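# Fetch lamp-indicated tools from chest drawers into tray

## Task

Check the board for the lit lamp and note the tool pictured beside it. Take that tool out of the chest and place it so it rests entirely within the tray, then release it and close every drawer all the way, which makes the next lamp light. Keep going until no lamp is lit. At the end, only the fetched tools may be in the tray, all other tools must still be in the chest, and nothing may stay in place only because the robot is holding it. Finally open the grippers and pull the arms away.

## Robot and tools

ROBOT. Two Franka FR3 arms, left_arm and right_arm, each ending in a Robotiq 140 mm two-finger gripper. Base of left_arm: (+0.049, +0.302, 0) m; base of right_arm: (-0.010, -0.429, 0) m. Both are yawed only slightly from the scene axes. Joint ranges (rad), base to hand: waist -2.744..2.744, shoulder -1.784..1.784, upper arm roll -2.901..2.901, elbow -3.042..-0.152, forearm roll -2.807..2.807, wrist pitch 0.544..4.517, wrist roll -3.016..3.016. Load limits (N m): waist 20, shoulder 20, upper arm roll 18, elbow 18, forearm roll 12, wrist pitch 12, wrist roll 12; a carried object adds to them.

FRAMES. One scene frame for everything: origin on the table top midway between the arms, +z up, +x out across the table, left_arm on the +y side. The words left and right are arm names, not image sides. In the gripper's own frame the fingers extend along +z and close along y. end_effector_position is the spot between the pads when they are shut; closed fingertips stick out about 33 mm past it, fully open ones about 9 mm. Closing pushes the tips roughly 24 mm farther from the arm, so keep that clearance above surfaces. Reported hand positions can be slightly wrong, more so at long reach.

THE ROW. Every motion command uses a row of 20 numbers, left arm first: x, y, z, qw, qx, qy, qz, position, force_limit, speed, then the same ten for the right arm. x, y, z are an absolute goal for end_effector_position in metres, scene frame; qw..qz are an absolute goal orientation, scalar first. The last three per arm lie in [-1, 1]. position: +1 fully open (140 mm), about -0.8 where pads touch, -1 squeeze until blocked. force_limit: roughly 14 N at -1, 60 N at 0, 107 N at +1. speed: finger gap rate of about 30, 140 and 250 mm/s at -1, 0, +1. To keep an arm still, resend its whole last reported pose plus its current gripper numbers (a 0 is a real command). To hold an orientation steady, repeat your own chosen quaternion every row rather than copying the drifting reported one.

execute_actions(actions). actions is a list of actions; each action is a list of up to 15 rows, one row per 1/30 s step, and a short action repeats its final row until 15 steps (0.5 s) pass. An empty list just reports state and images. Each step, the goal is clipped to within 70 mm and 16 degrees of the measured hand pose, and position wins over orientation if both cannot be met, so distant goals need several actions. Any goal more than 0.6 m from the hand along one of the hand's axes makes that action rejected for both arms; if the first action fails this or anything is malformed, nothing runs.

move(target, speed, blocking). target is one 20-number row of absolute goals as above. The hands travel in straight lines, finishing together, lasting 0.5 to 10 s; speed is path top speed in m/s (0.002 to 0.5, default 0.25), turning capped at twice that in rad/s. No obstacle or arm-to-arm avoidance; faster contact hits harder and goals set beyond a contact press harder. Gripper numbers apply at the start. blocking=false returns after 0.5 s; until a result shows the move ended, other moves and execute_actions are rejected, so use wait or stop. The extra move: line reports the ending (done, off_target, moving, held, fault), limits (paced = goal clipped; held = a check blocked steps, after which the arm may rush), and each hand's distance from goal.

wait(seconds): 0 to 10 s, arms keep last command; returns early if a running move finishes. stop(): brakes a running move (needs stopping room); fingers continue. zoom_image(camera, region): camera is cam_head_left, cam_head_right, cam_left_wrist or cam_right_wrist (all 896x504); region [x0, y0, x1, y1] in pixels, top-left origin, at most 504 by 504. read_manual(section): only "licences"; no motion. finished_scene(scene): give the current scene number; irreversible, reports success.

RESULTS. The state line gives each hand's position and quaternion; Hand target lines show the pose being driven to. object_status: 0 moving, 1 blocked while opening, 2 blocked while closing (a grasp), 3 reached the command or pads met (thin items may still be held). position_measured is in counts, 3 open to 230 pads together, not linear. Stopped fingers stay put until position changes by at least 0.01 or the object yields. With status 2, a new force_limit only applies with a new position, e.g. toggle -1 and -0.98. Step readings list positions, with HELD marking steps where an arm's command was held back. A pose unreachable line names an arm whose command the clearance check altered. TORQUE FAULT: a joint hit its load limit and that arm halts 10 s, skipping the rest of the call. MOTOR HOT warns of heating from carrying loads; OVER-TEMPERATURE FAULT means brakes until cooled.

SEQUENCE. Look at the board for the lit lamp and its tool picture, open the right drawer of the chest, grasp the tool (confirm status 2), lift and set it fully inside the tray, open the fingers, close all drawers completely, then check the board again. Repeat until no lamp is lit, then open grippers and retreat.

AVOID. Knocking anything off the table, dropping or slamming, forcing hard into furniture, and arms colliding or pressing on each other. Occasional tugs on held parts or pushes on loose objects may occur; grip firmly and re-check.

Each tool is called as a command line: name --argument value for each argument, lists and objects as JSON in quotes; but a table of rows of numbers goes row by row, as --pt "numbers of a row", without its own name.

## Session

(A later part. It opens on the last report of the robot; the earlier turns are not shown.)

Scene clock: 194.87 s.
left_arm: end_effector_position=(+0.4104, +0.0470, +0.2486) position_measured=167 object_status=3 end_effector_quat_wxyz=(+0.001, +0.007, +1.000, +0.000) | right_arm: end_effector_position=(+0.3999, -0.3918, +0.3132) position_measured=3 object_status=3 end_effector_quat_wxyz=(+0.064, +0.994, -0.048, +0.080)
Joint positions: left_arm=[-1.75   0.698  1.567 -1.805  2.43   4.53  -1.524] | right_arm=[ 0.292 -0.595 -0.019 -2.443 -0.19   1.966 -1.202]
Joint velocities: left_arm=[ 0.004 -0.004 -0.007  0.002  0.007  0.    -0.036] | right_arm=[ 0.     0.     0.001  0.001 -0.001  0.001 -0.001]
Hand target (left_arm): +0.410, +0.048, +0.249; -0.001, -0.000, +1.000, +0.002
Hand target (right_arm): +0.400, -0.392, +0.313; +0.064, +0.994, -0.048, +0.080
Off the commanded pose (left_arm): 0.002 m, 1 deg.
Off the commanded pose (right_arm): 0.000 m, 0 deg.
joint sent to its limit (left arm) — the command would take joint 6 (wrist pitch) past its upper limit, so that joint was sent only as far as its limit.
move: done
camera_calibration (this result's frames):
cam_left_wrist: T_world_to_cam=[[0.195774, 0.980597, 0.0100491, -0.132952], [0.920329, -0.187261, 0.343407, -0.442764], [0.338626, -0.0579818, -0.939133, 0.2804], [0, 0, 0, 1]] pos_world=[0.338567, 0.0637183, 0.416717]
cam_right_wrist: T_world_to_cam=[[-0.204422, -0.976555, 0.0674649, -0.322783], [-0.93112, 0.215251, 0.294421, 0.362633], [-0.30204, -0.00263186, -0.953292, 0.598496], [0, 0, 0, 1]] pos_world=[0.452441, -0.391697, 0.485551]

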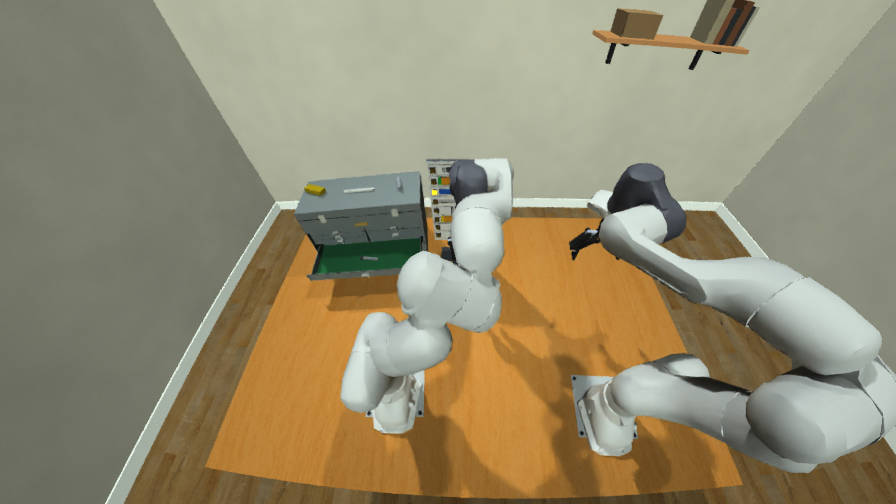

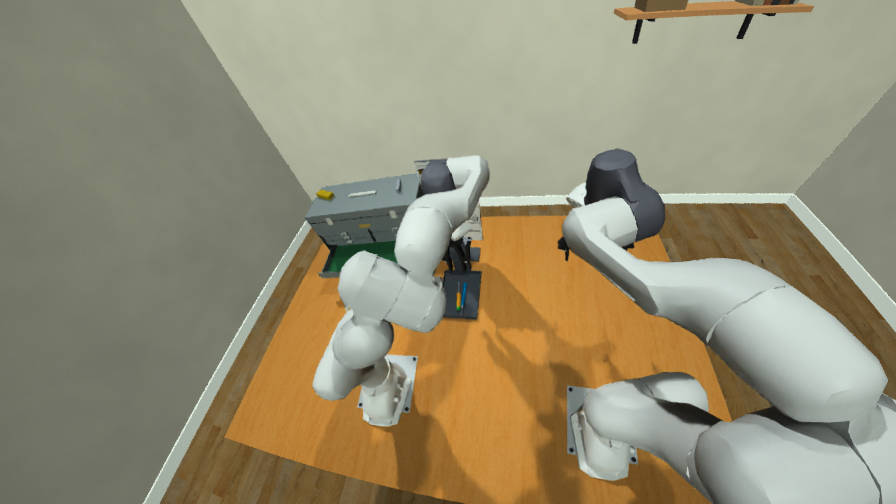

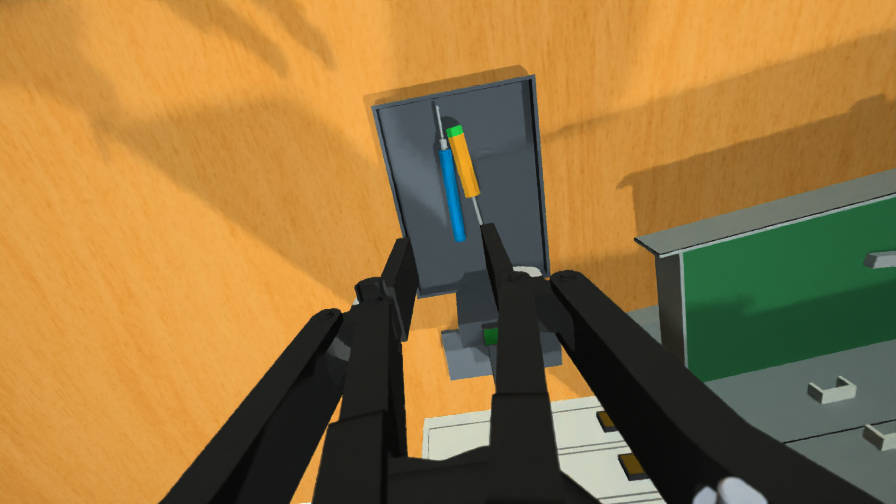

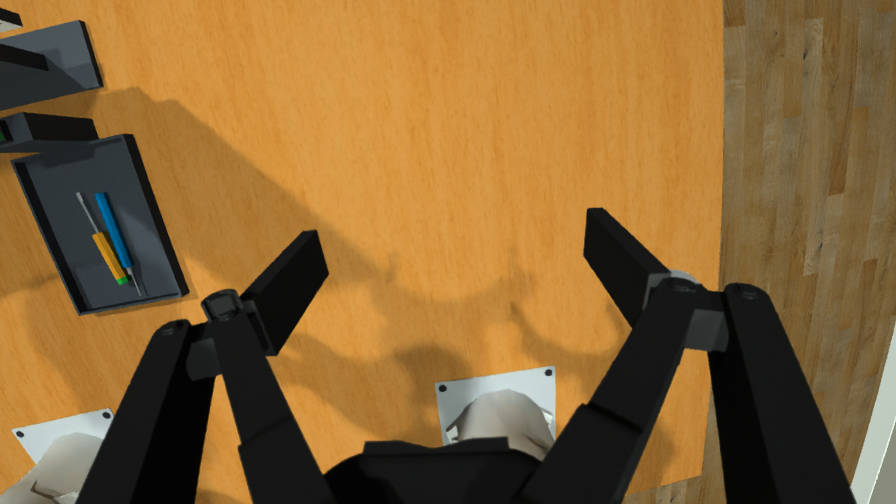

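Now close the drawer.

move --target '[0.40,0.485,0.2,0.383,-0.05,0.92,0,-0.9,0,0,0.3999,-0.3918,0.3132,0.064,0.994,-0.048,0.080,1,0,0]' --speed 0.2

move --target '[0.40,0.485,0.14,0.383,-0.05,0.92,0,-0.9,0,0,0.3999,-0.3918,0.3132,0.064,0.994,-0.048,0.080,1,0,0]' --speed 0.1

move --target '[0.605,0.50,0.135,0.383,-0.05,0.92,0,-0.9,0,0,0.3999,-0.3918,0.3132,0.064,0.994,-0.048,0.080,1,0,0]' --speed 0.06

move --target '[0.45,0.45,0.3,0.383,-0.05,0.92,0,0,0,0,0.3999,-0.3918,0.3132,0.064,0.994,-0.048,0.080,1,0,0]'

Scene clock: 199.97 s.
left_arm: end_effector_position=(+0.4123, +0.4767, +0.1956) position_measured=233 object_status=3 end_effector_quat_wxyz=(+0.394, -0.051, +0.918, -0.013) | right_arm: end_effector_position=(+0.3999, -0.3918, +0.3132) position_measured=3 object_status=3 end_effector_quat_wxyz=(+0.064, +0.994, -0.048, +0.080)
Joint positions: left_arm=[-1.759  0.327  2.903 -2.935  1.694  3.961  0.744] | right_arm=[ 0.292 -0.595 -0.019 -2.443 -0.19   1.966 -1.202]
Joint velocities: left_arm=[ 0.002  0.     0.    -0.002 -0.006  0.003  0.039] | right_arm=[ 0.001  0.    -0.     0.001 -0.001 -0.001  0.   ]
Hand target (left_arm): +0.412, +0.477, +0.196; +0.396, -0.047, +0.917, -0.012
Hand target (right_arm): +0.400, -0.392, +0.313; +0.064, +0.994, -0.048, +0.080
Off the commanded pose (left_arm): 0.015 m, 2 deg.
Off the commanded pose (right_arm): 0.000 m, 0 deg.
joint sent to its limit (left arm) — the command would take joint 3 (upper arm roll) past its upper limit, so that joint was sent only as far as its limit.
move: off_target (left_arm); limits=paced
camera_calibration (this result's frames):
cam_left_wrist: T_world_to_cam=[[0.0355049, 0.996679, 0.0732774, -0.508077], [0.398895, -0.081363, 0.91338, -0.292835], [0.916309, -0.00319947, -0.400459, -0.114712], [0, 0, 0, 1]] pos_world=[0.239961, 0.482197, 0.258762]
cam_right_wrist: T_world_to_cam=[[-0.204422, -0.976555, 0.0674649, -0.322783], [-0.93112, 0.215251, 0.294421, 0.362633], [-0.30204, -0.00263187, -0.953292, 0.598496], [0, 0, 0, 1]] pos_world=[0.452441, -0.391697, 0.485551]

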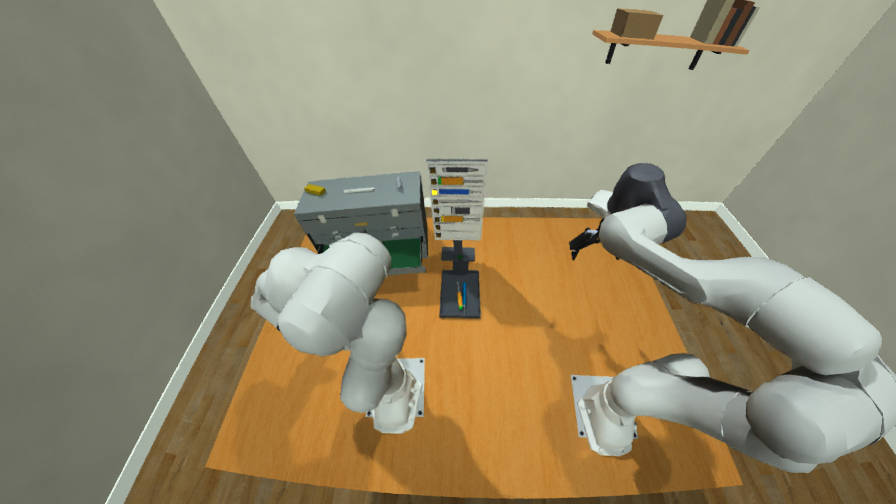

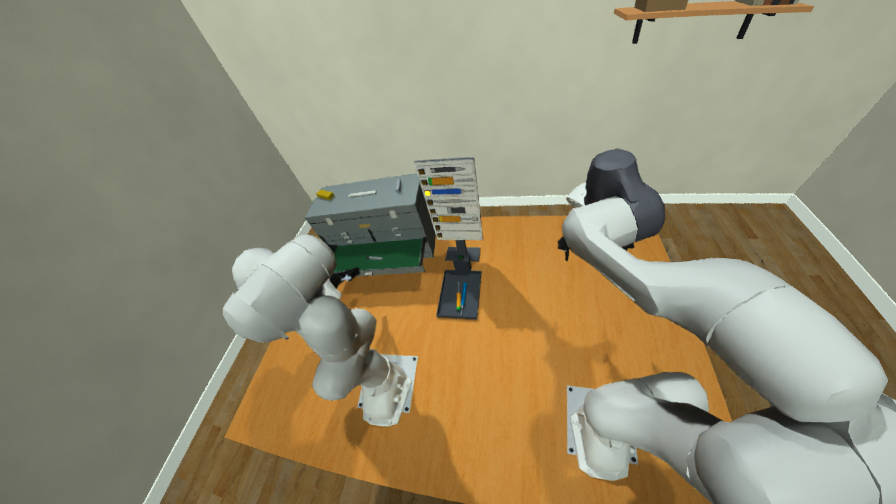

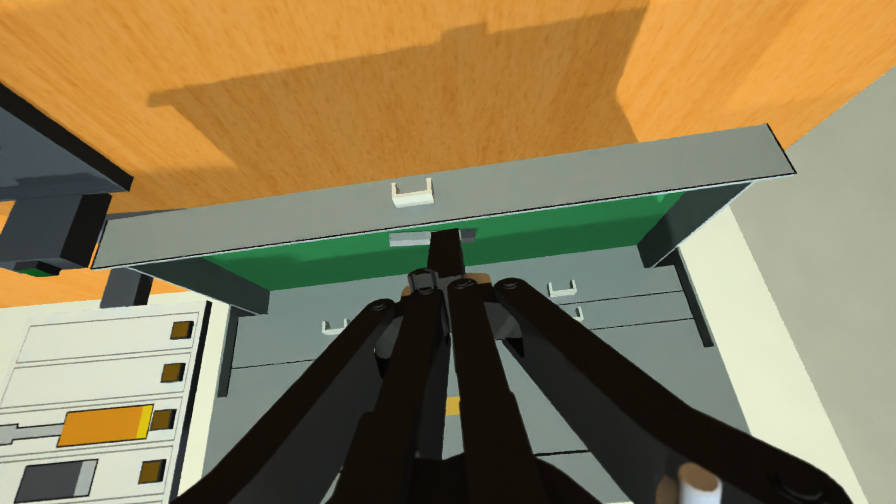

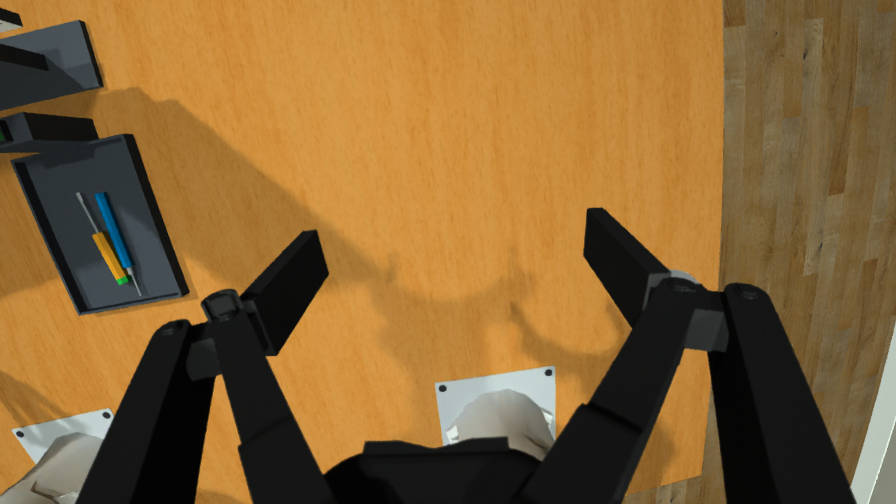

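Scene clock: 201.73 s.
left_arm: end_effector_position=(+0.4012, +0.4852, +0.1407) position_measured=233 object_status=3 end_effector_quat_wxyz=(+0.384, -0.055, +0.922, -0.000) | right_arm: end_effector_position=(+0.3999, -0.3918, +0.3132) position_measured=3 object_status=3 end_effector_quat_wxyz=(+0.064, +0.994, -0.048, +0.080)
Joint positions: left_arm=[-1.73   0.161  2.903 -3.044  1.438  3.9    1.144] | right_arm=[ 0.292 -0.595 -0.019 -2.443 -0.19   1.966 -1.202]
Joint velocities: left_arm=[ 0.002 -0.001  0.001 -0.001 -0.009  0.003  0.044] | right_arm=[-0.    -0.002  0.    -0.    -0.001  0.     0.002]
Hand target (left_arm): +0.401, +0.486, +0.141; +0.386, -0.051, +0.921, +0.002
Hand target (right_arm): +0.400, -0.392, +0.313; +0.064, +0.994, -0.048, +0.080
Off the commanded pose (left_arm): 0.001 m, 1 deg.
Off the commanded pose (right_arm): 0.000 m, 0 deg.
joint sent to its limit (left arm) — the command would take joint 3 (upper arm roll) past its upper limit and joint 4 (elbow) past its lower limit, so those joints were sent only as far as their limits.
move: done
camera_calibration (this result's frames):
cam_left_wrist: T_world_to_cam=[[0.0206799, 0.995473, 0.0927646, -0.50833], [0.42131, -0.0928208, 0.902154, -0.239447], [0.906681, 0.0204261, -0.421322, -0.131186], [0, 0, 0, 1]] pos_world=[0.230338, 0.486483, 0.207902]
cam_right_wrist: T_world_to_cam=[[-0.204422, -0.976555, 0.0674649, -0.322783], [-0.93112, 0.21525, 0.294421, 0.362633], [-0.30204, -0.00263195, -0.953292, 0.598496], [0, 0, 0, 1]] pos_world=[0.452441, -0.391697, 0.485551]

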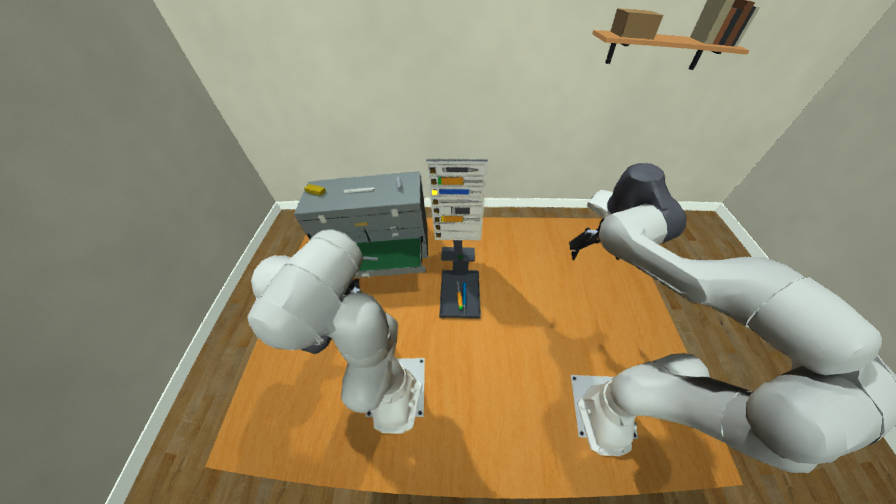

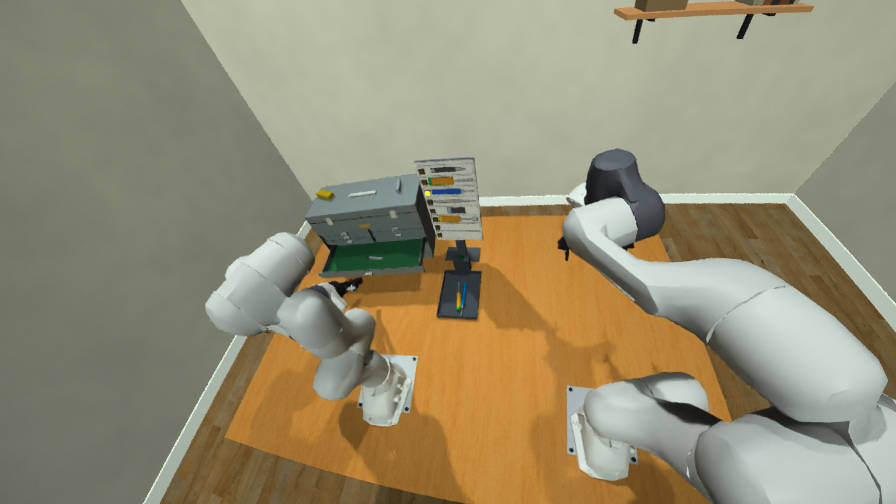

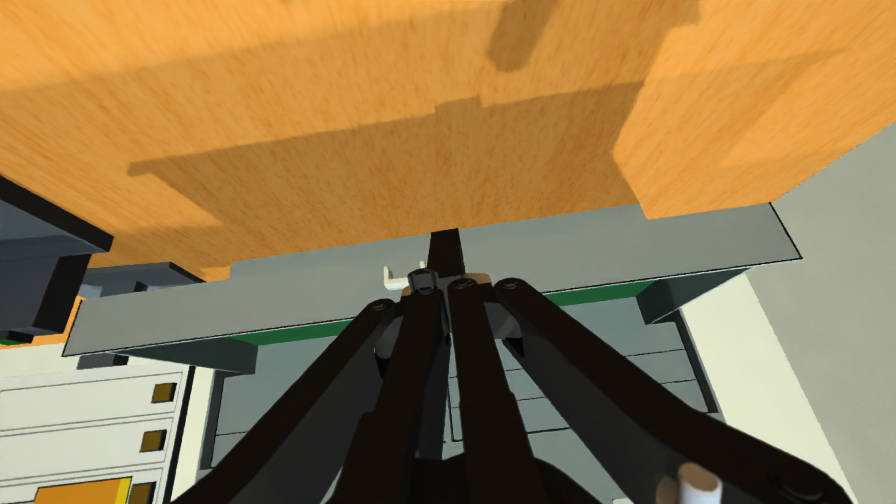

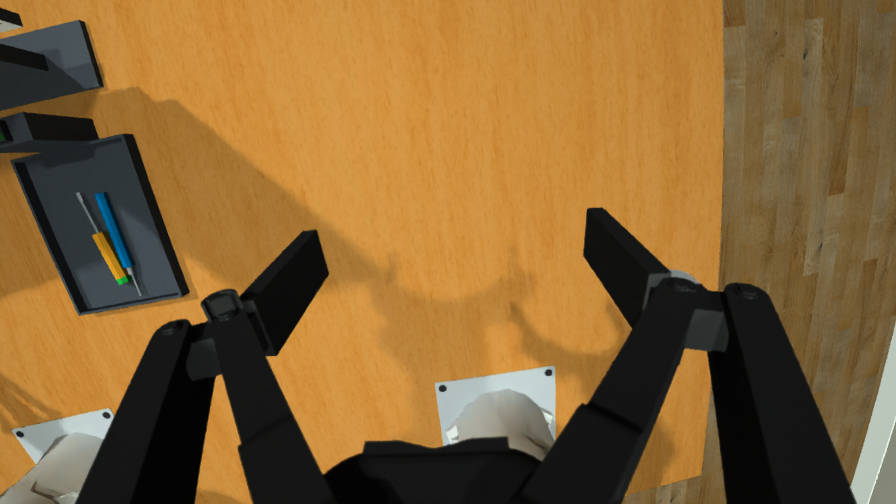

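Scene clock: 205.50 s.
left_arm: end_effector_position=(+0.5990, +0.4997, +0.1319) position_measured=233 object_status=3 end_effector_quat_wxyz=(+0.381, -0.055, +0.923, +0.000) | right_arm: end_effector_position=(+0.3999, -0.3918, +0.3132) position_measured=3 object_status=3 end_effector_quat_wxyz=(+0.064, +0.994, -0.048, +0.080)
Joint positions: left_arm=[-2.042 -0.171  2.64  -2.651  0.853  3.613  1.23 ] | right_arm=[ 0.292 -0.595 -0.019 -2.443 -0.19   1.966 -1.202]
Joint velocities: left_arm=[-0.015 -0.001  0.011 -0.    -0.018 -0.004  0.035] | right_arm=[ 0.001  0.    -0.001  0.001 -0.001  0.001 -0.   ]
Hand target (left_arm): +0.603, +0.499, +0.132; +0.381, -0.049, +0.923, +0.002
Hand target (right_arm): +0.400, -0.392, +0.313; +0.064, +0.994, -0.048, +0.080
Off the commanded pose (left_arm): 0.007 m, 1 deg.
Off the commanded pose (right_arm): 0.000 m, 0 deg.
move: off_target (left_arm)
camera_calibration (this result's frames):
cam_left_wrist: T_world_to_cam=[[0.0220084, 0.995327, 0.0940194, -0.527012], [0.427626, -0.0943773, 0.899016, -0.316092], [0.903688, 0.0204193, -0.427705, -0.311827], [0, 0, 0, 1]] pos_world=[0.428562, 0.501085, 0.200351]
cam_right_wrist: T_world_to_cam=[[-0.204422, -0.976555, 0.0674649, -0.322783], [-0.93112, 0.21525, 0.294421, 0.362633], [-0.30204, -0.00263194, -0.953292, 0.598496], [0, 0, 0, 1]] pos_world=[0.452441, -0.391697, 0.485551]

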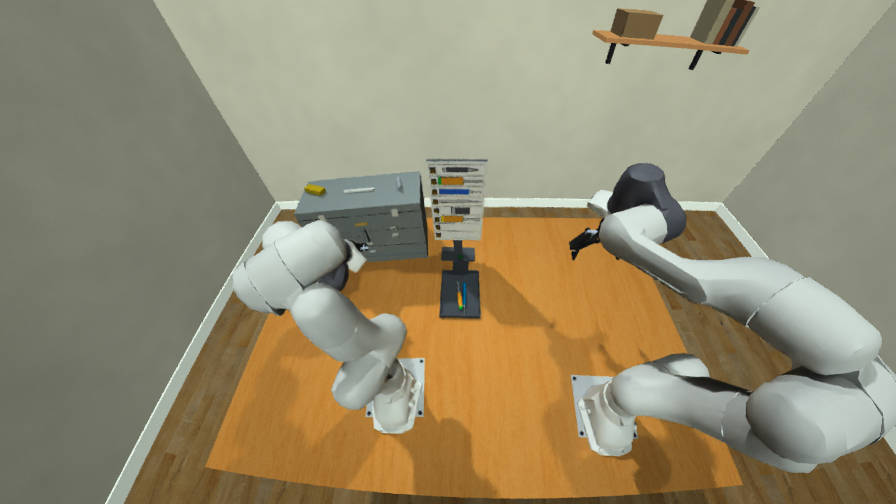

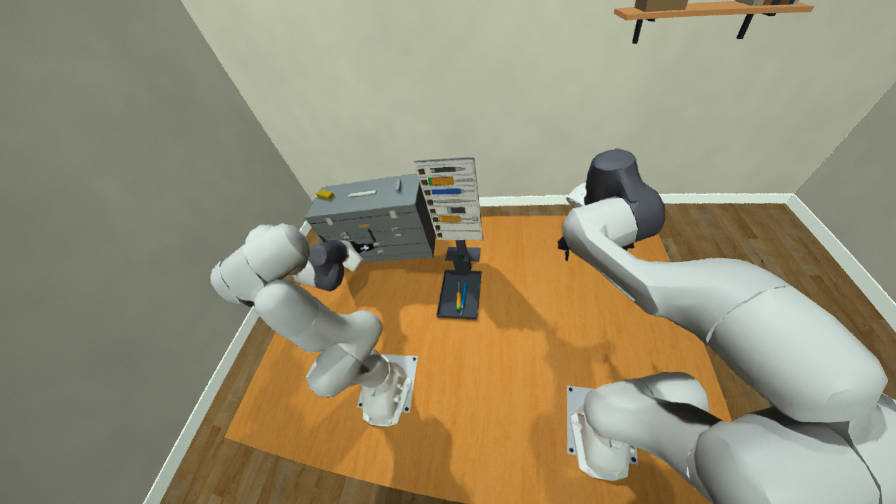

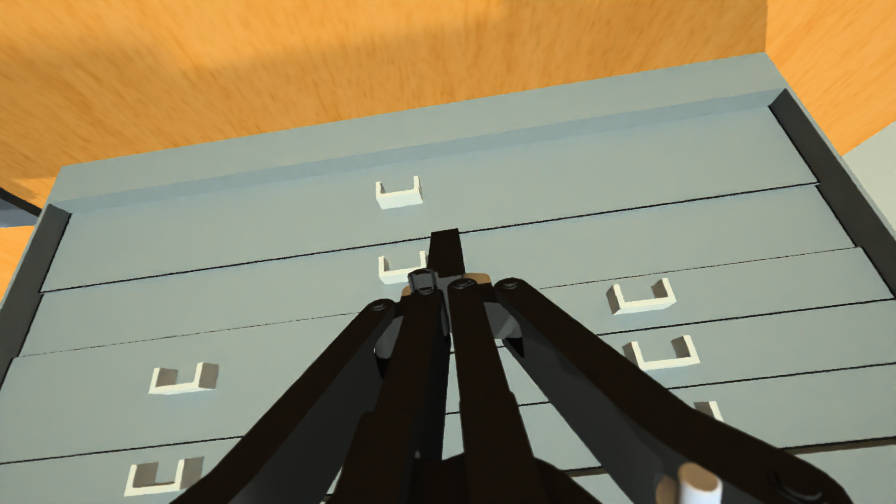

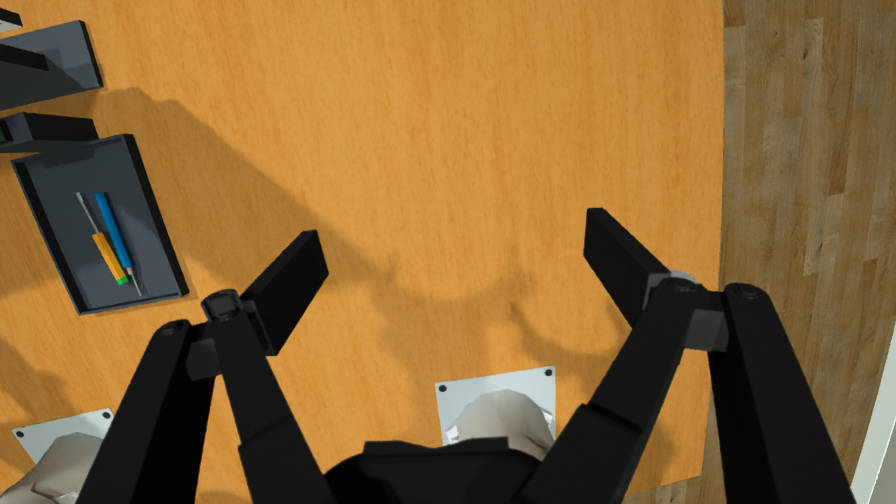

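Scene clock: 208.10 s.
left_arm: end_effector_position=(+0.4485, +0.4516, +0.2998) position_measured=129 object_status=3 end_effector_quat_wxyz=(+0.382, -0.045, +0.923, -0.004) | right_arm: end_effector_position=(+0.3999, -0.3918, +0.3132) position_measured=3 object_status=3 end_effector_quat_wxyz=(+0.064, +0.994, -0.048, +0.080)
Joint positions: left_arm=[-1.734  0.603  2.714 -2.662  1.94   4.11   0.098] | right_arm=[ 0.292 -0.595 -0.019 -2.443 -0.19   1.966 -1.202]
Joint velocities: left_arm=[ 0.003  0.    -0.002  0.002  0.002  0.004 -0.032] | right_arm=[ 0.001  0.    -0.    -0.002  0.002 -0.001 -0.   ]
Hand target (left_arm): +0.448, +0.451, +0.300; +0.380, -0.050, +0.924, -0.006
Hand target (right_arm): +0.400, -0.392, +0.313; +0.064, +0.994, -0.048, +0.080
Off the commanded pose (left_arm): 0.002 m, 1 deg.
Off the commanded pose (right_arm): 0.000 m, 0 deg.
move: done
camera_calibration (this result's frames):
cam_left_wrist: T_world_to_cam=[[0.042018, 0.994707, 0.0937724, -0.500189], [0.423908, -0.102738, 0.899859, -0.401982], [0.90473, 0.00194061, -0.425981, -0.0957792], [0, 0, 0, 1]] pos_world=[0.278075, 0.456429, 0.367831]
cam_right_wrist: T_world_to_cam=[[-0.204422, -0.976555, 0.0674648, -0.322783], [-0.93112, 0.215251, 0.294421, 0.362633], [-0.30204, -0.00263182, -0.953292, 0.598496], [0, 0, 0, 1]] pos_world=[0.452441, -0.391697, 0.485551]

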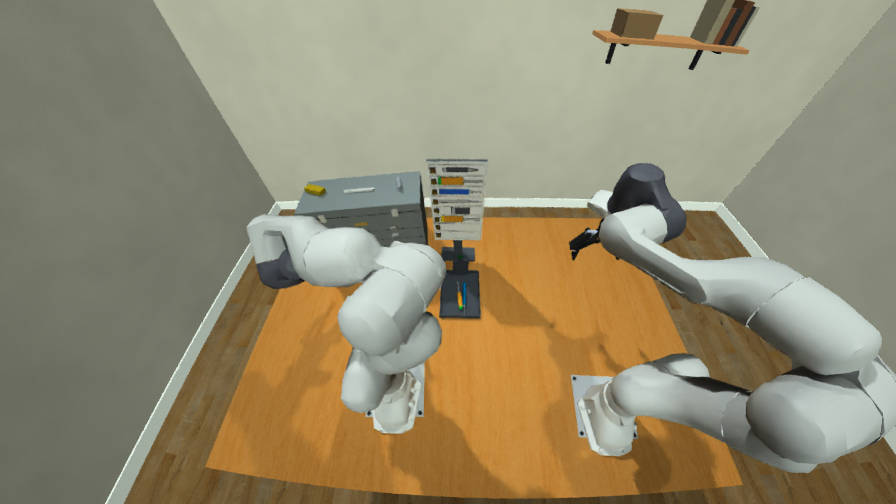

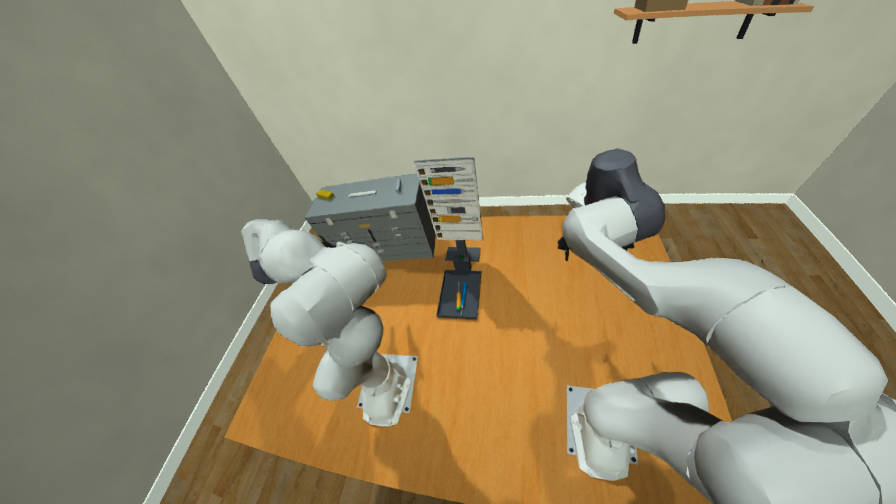

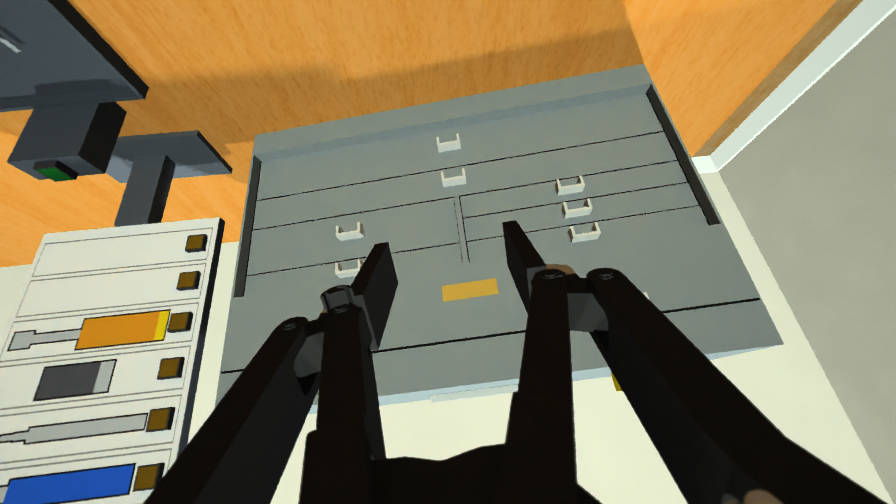

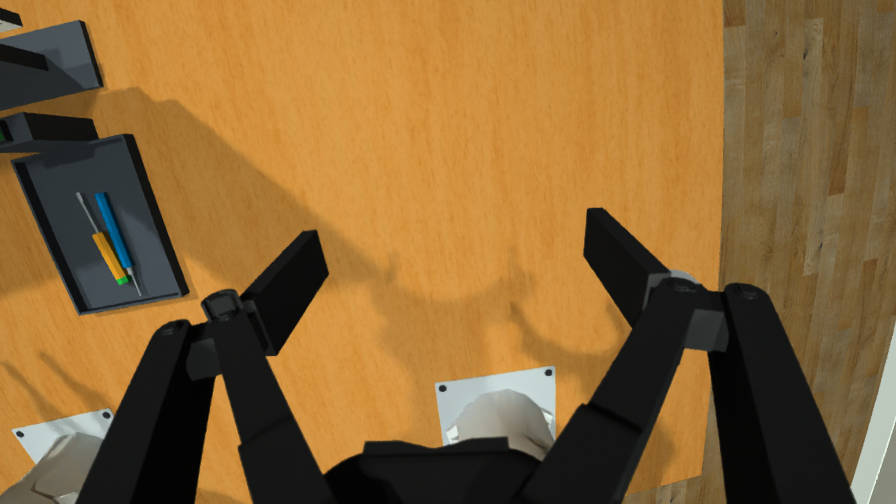

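No lamp lit.

finished_scene --scene 1

The scene is finished: the task was done.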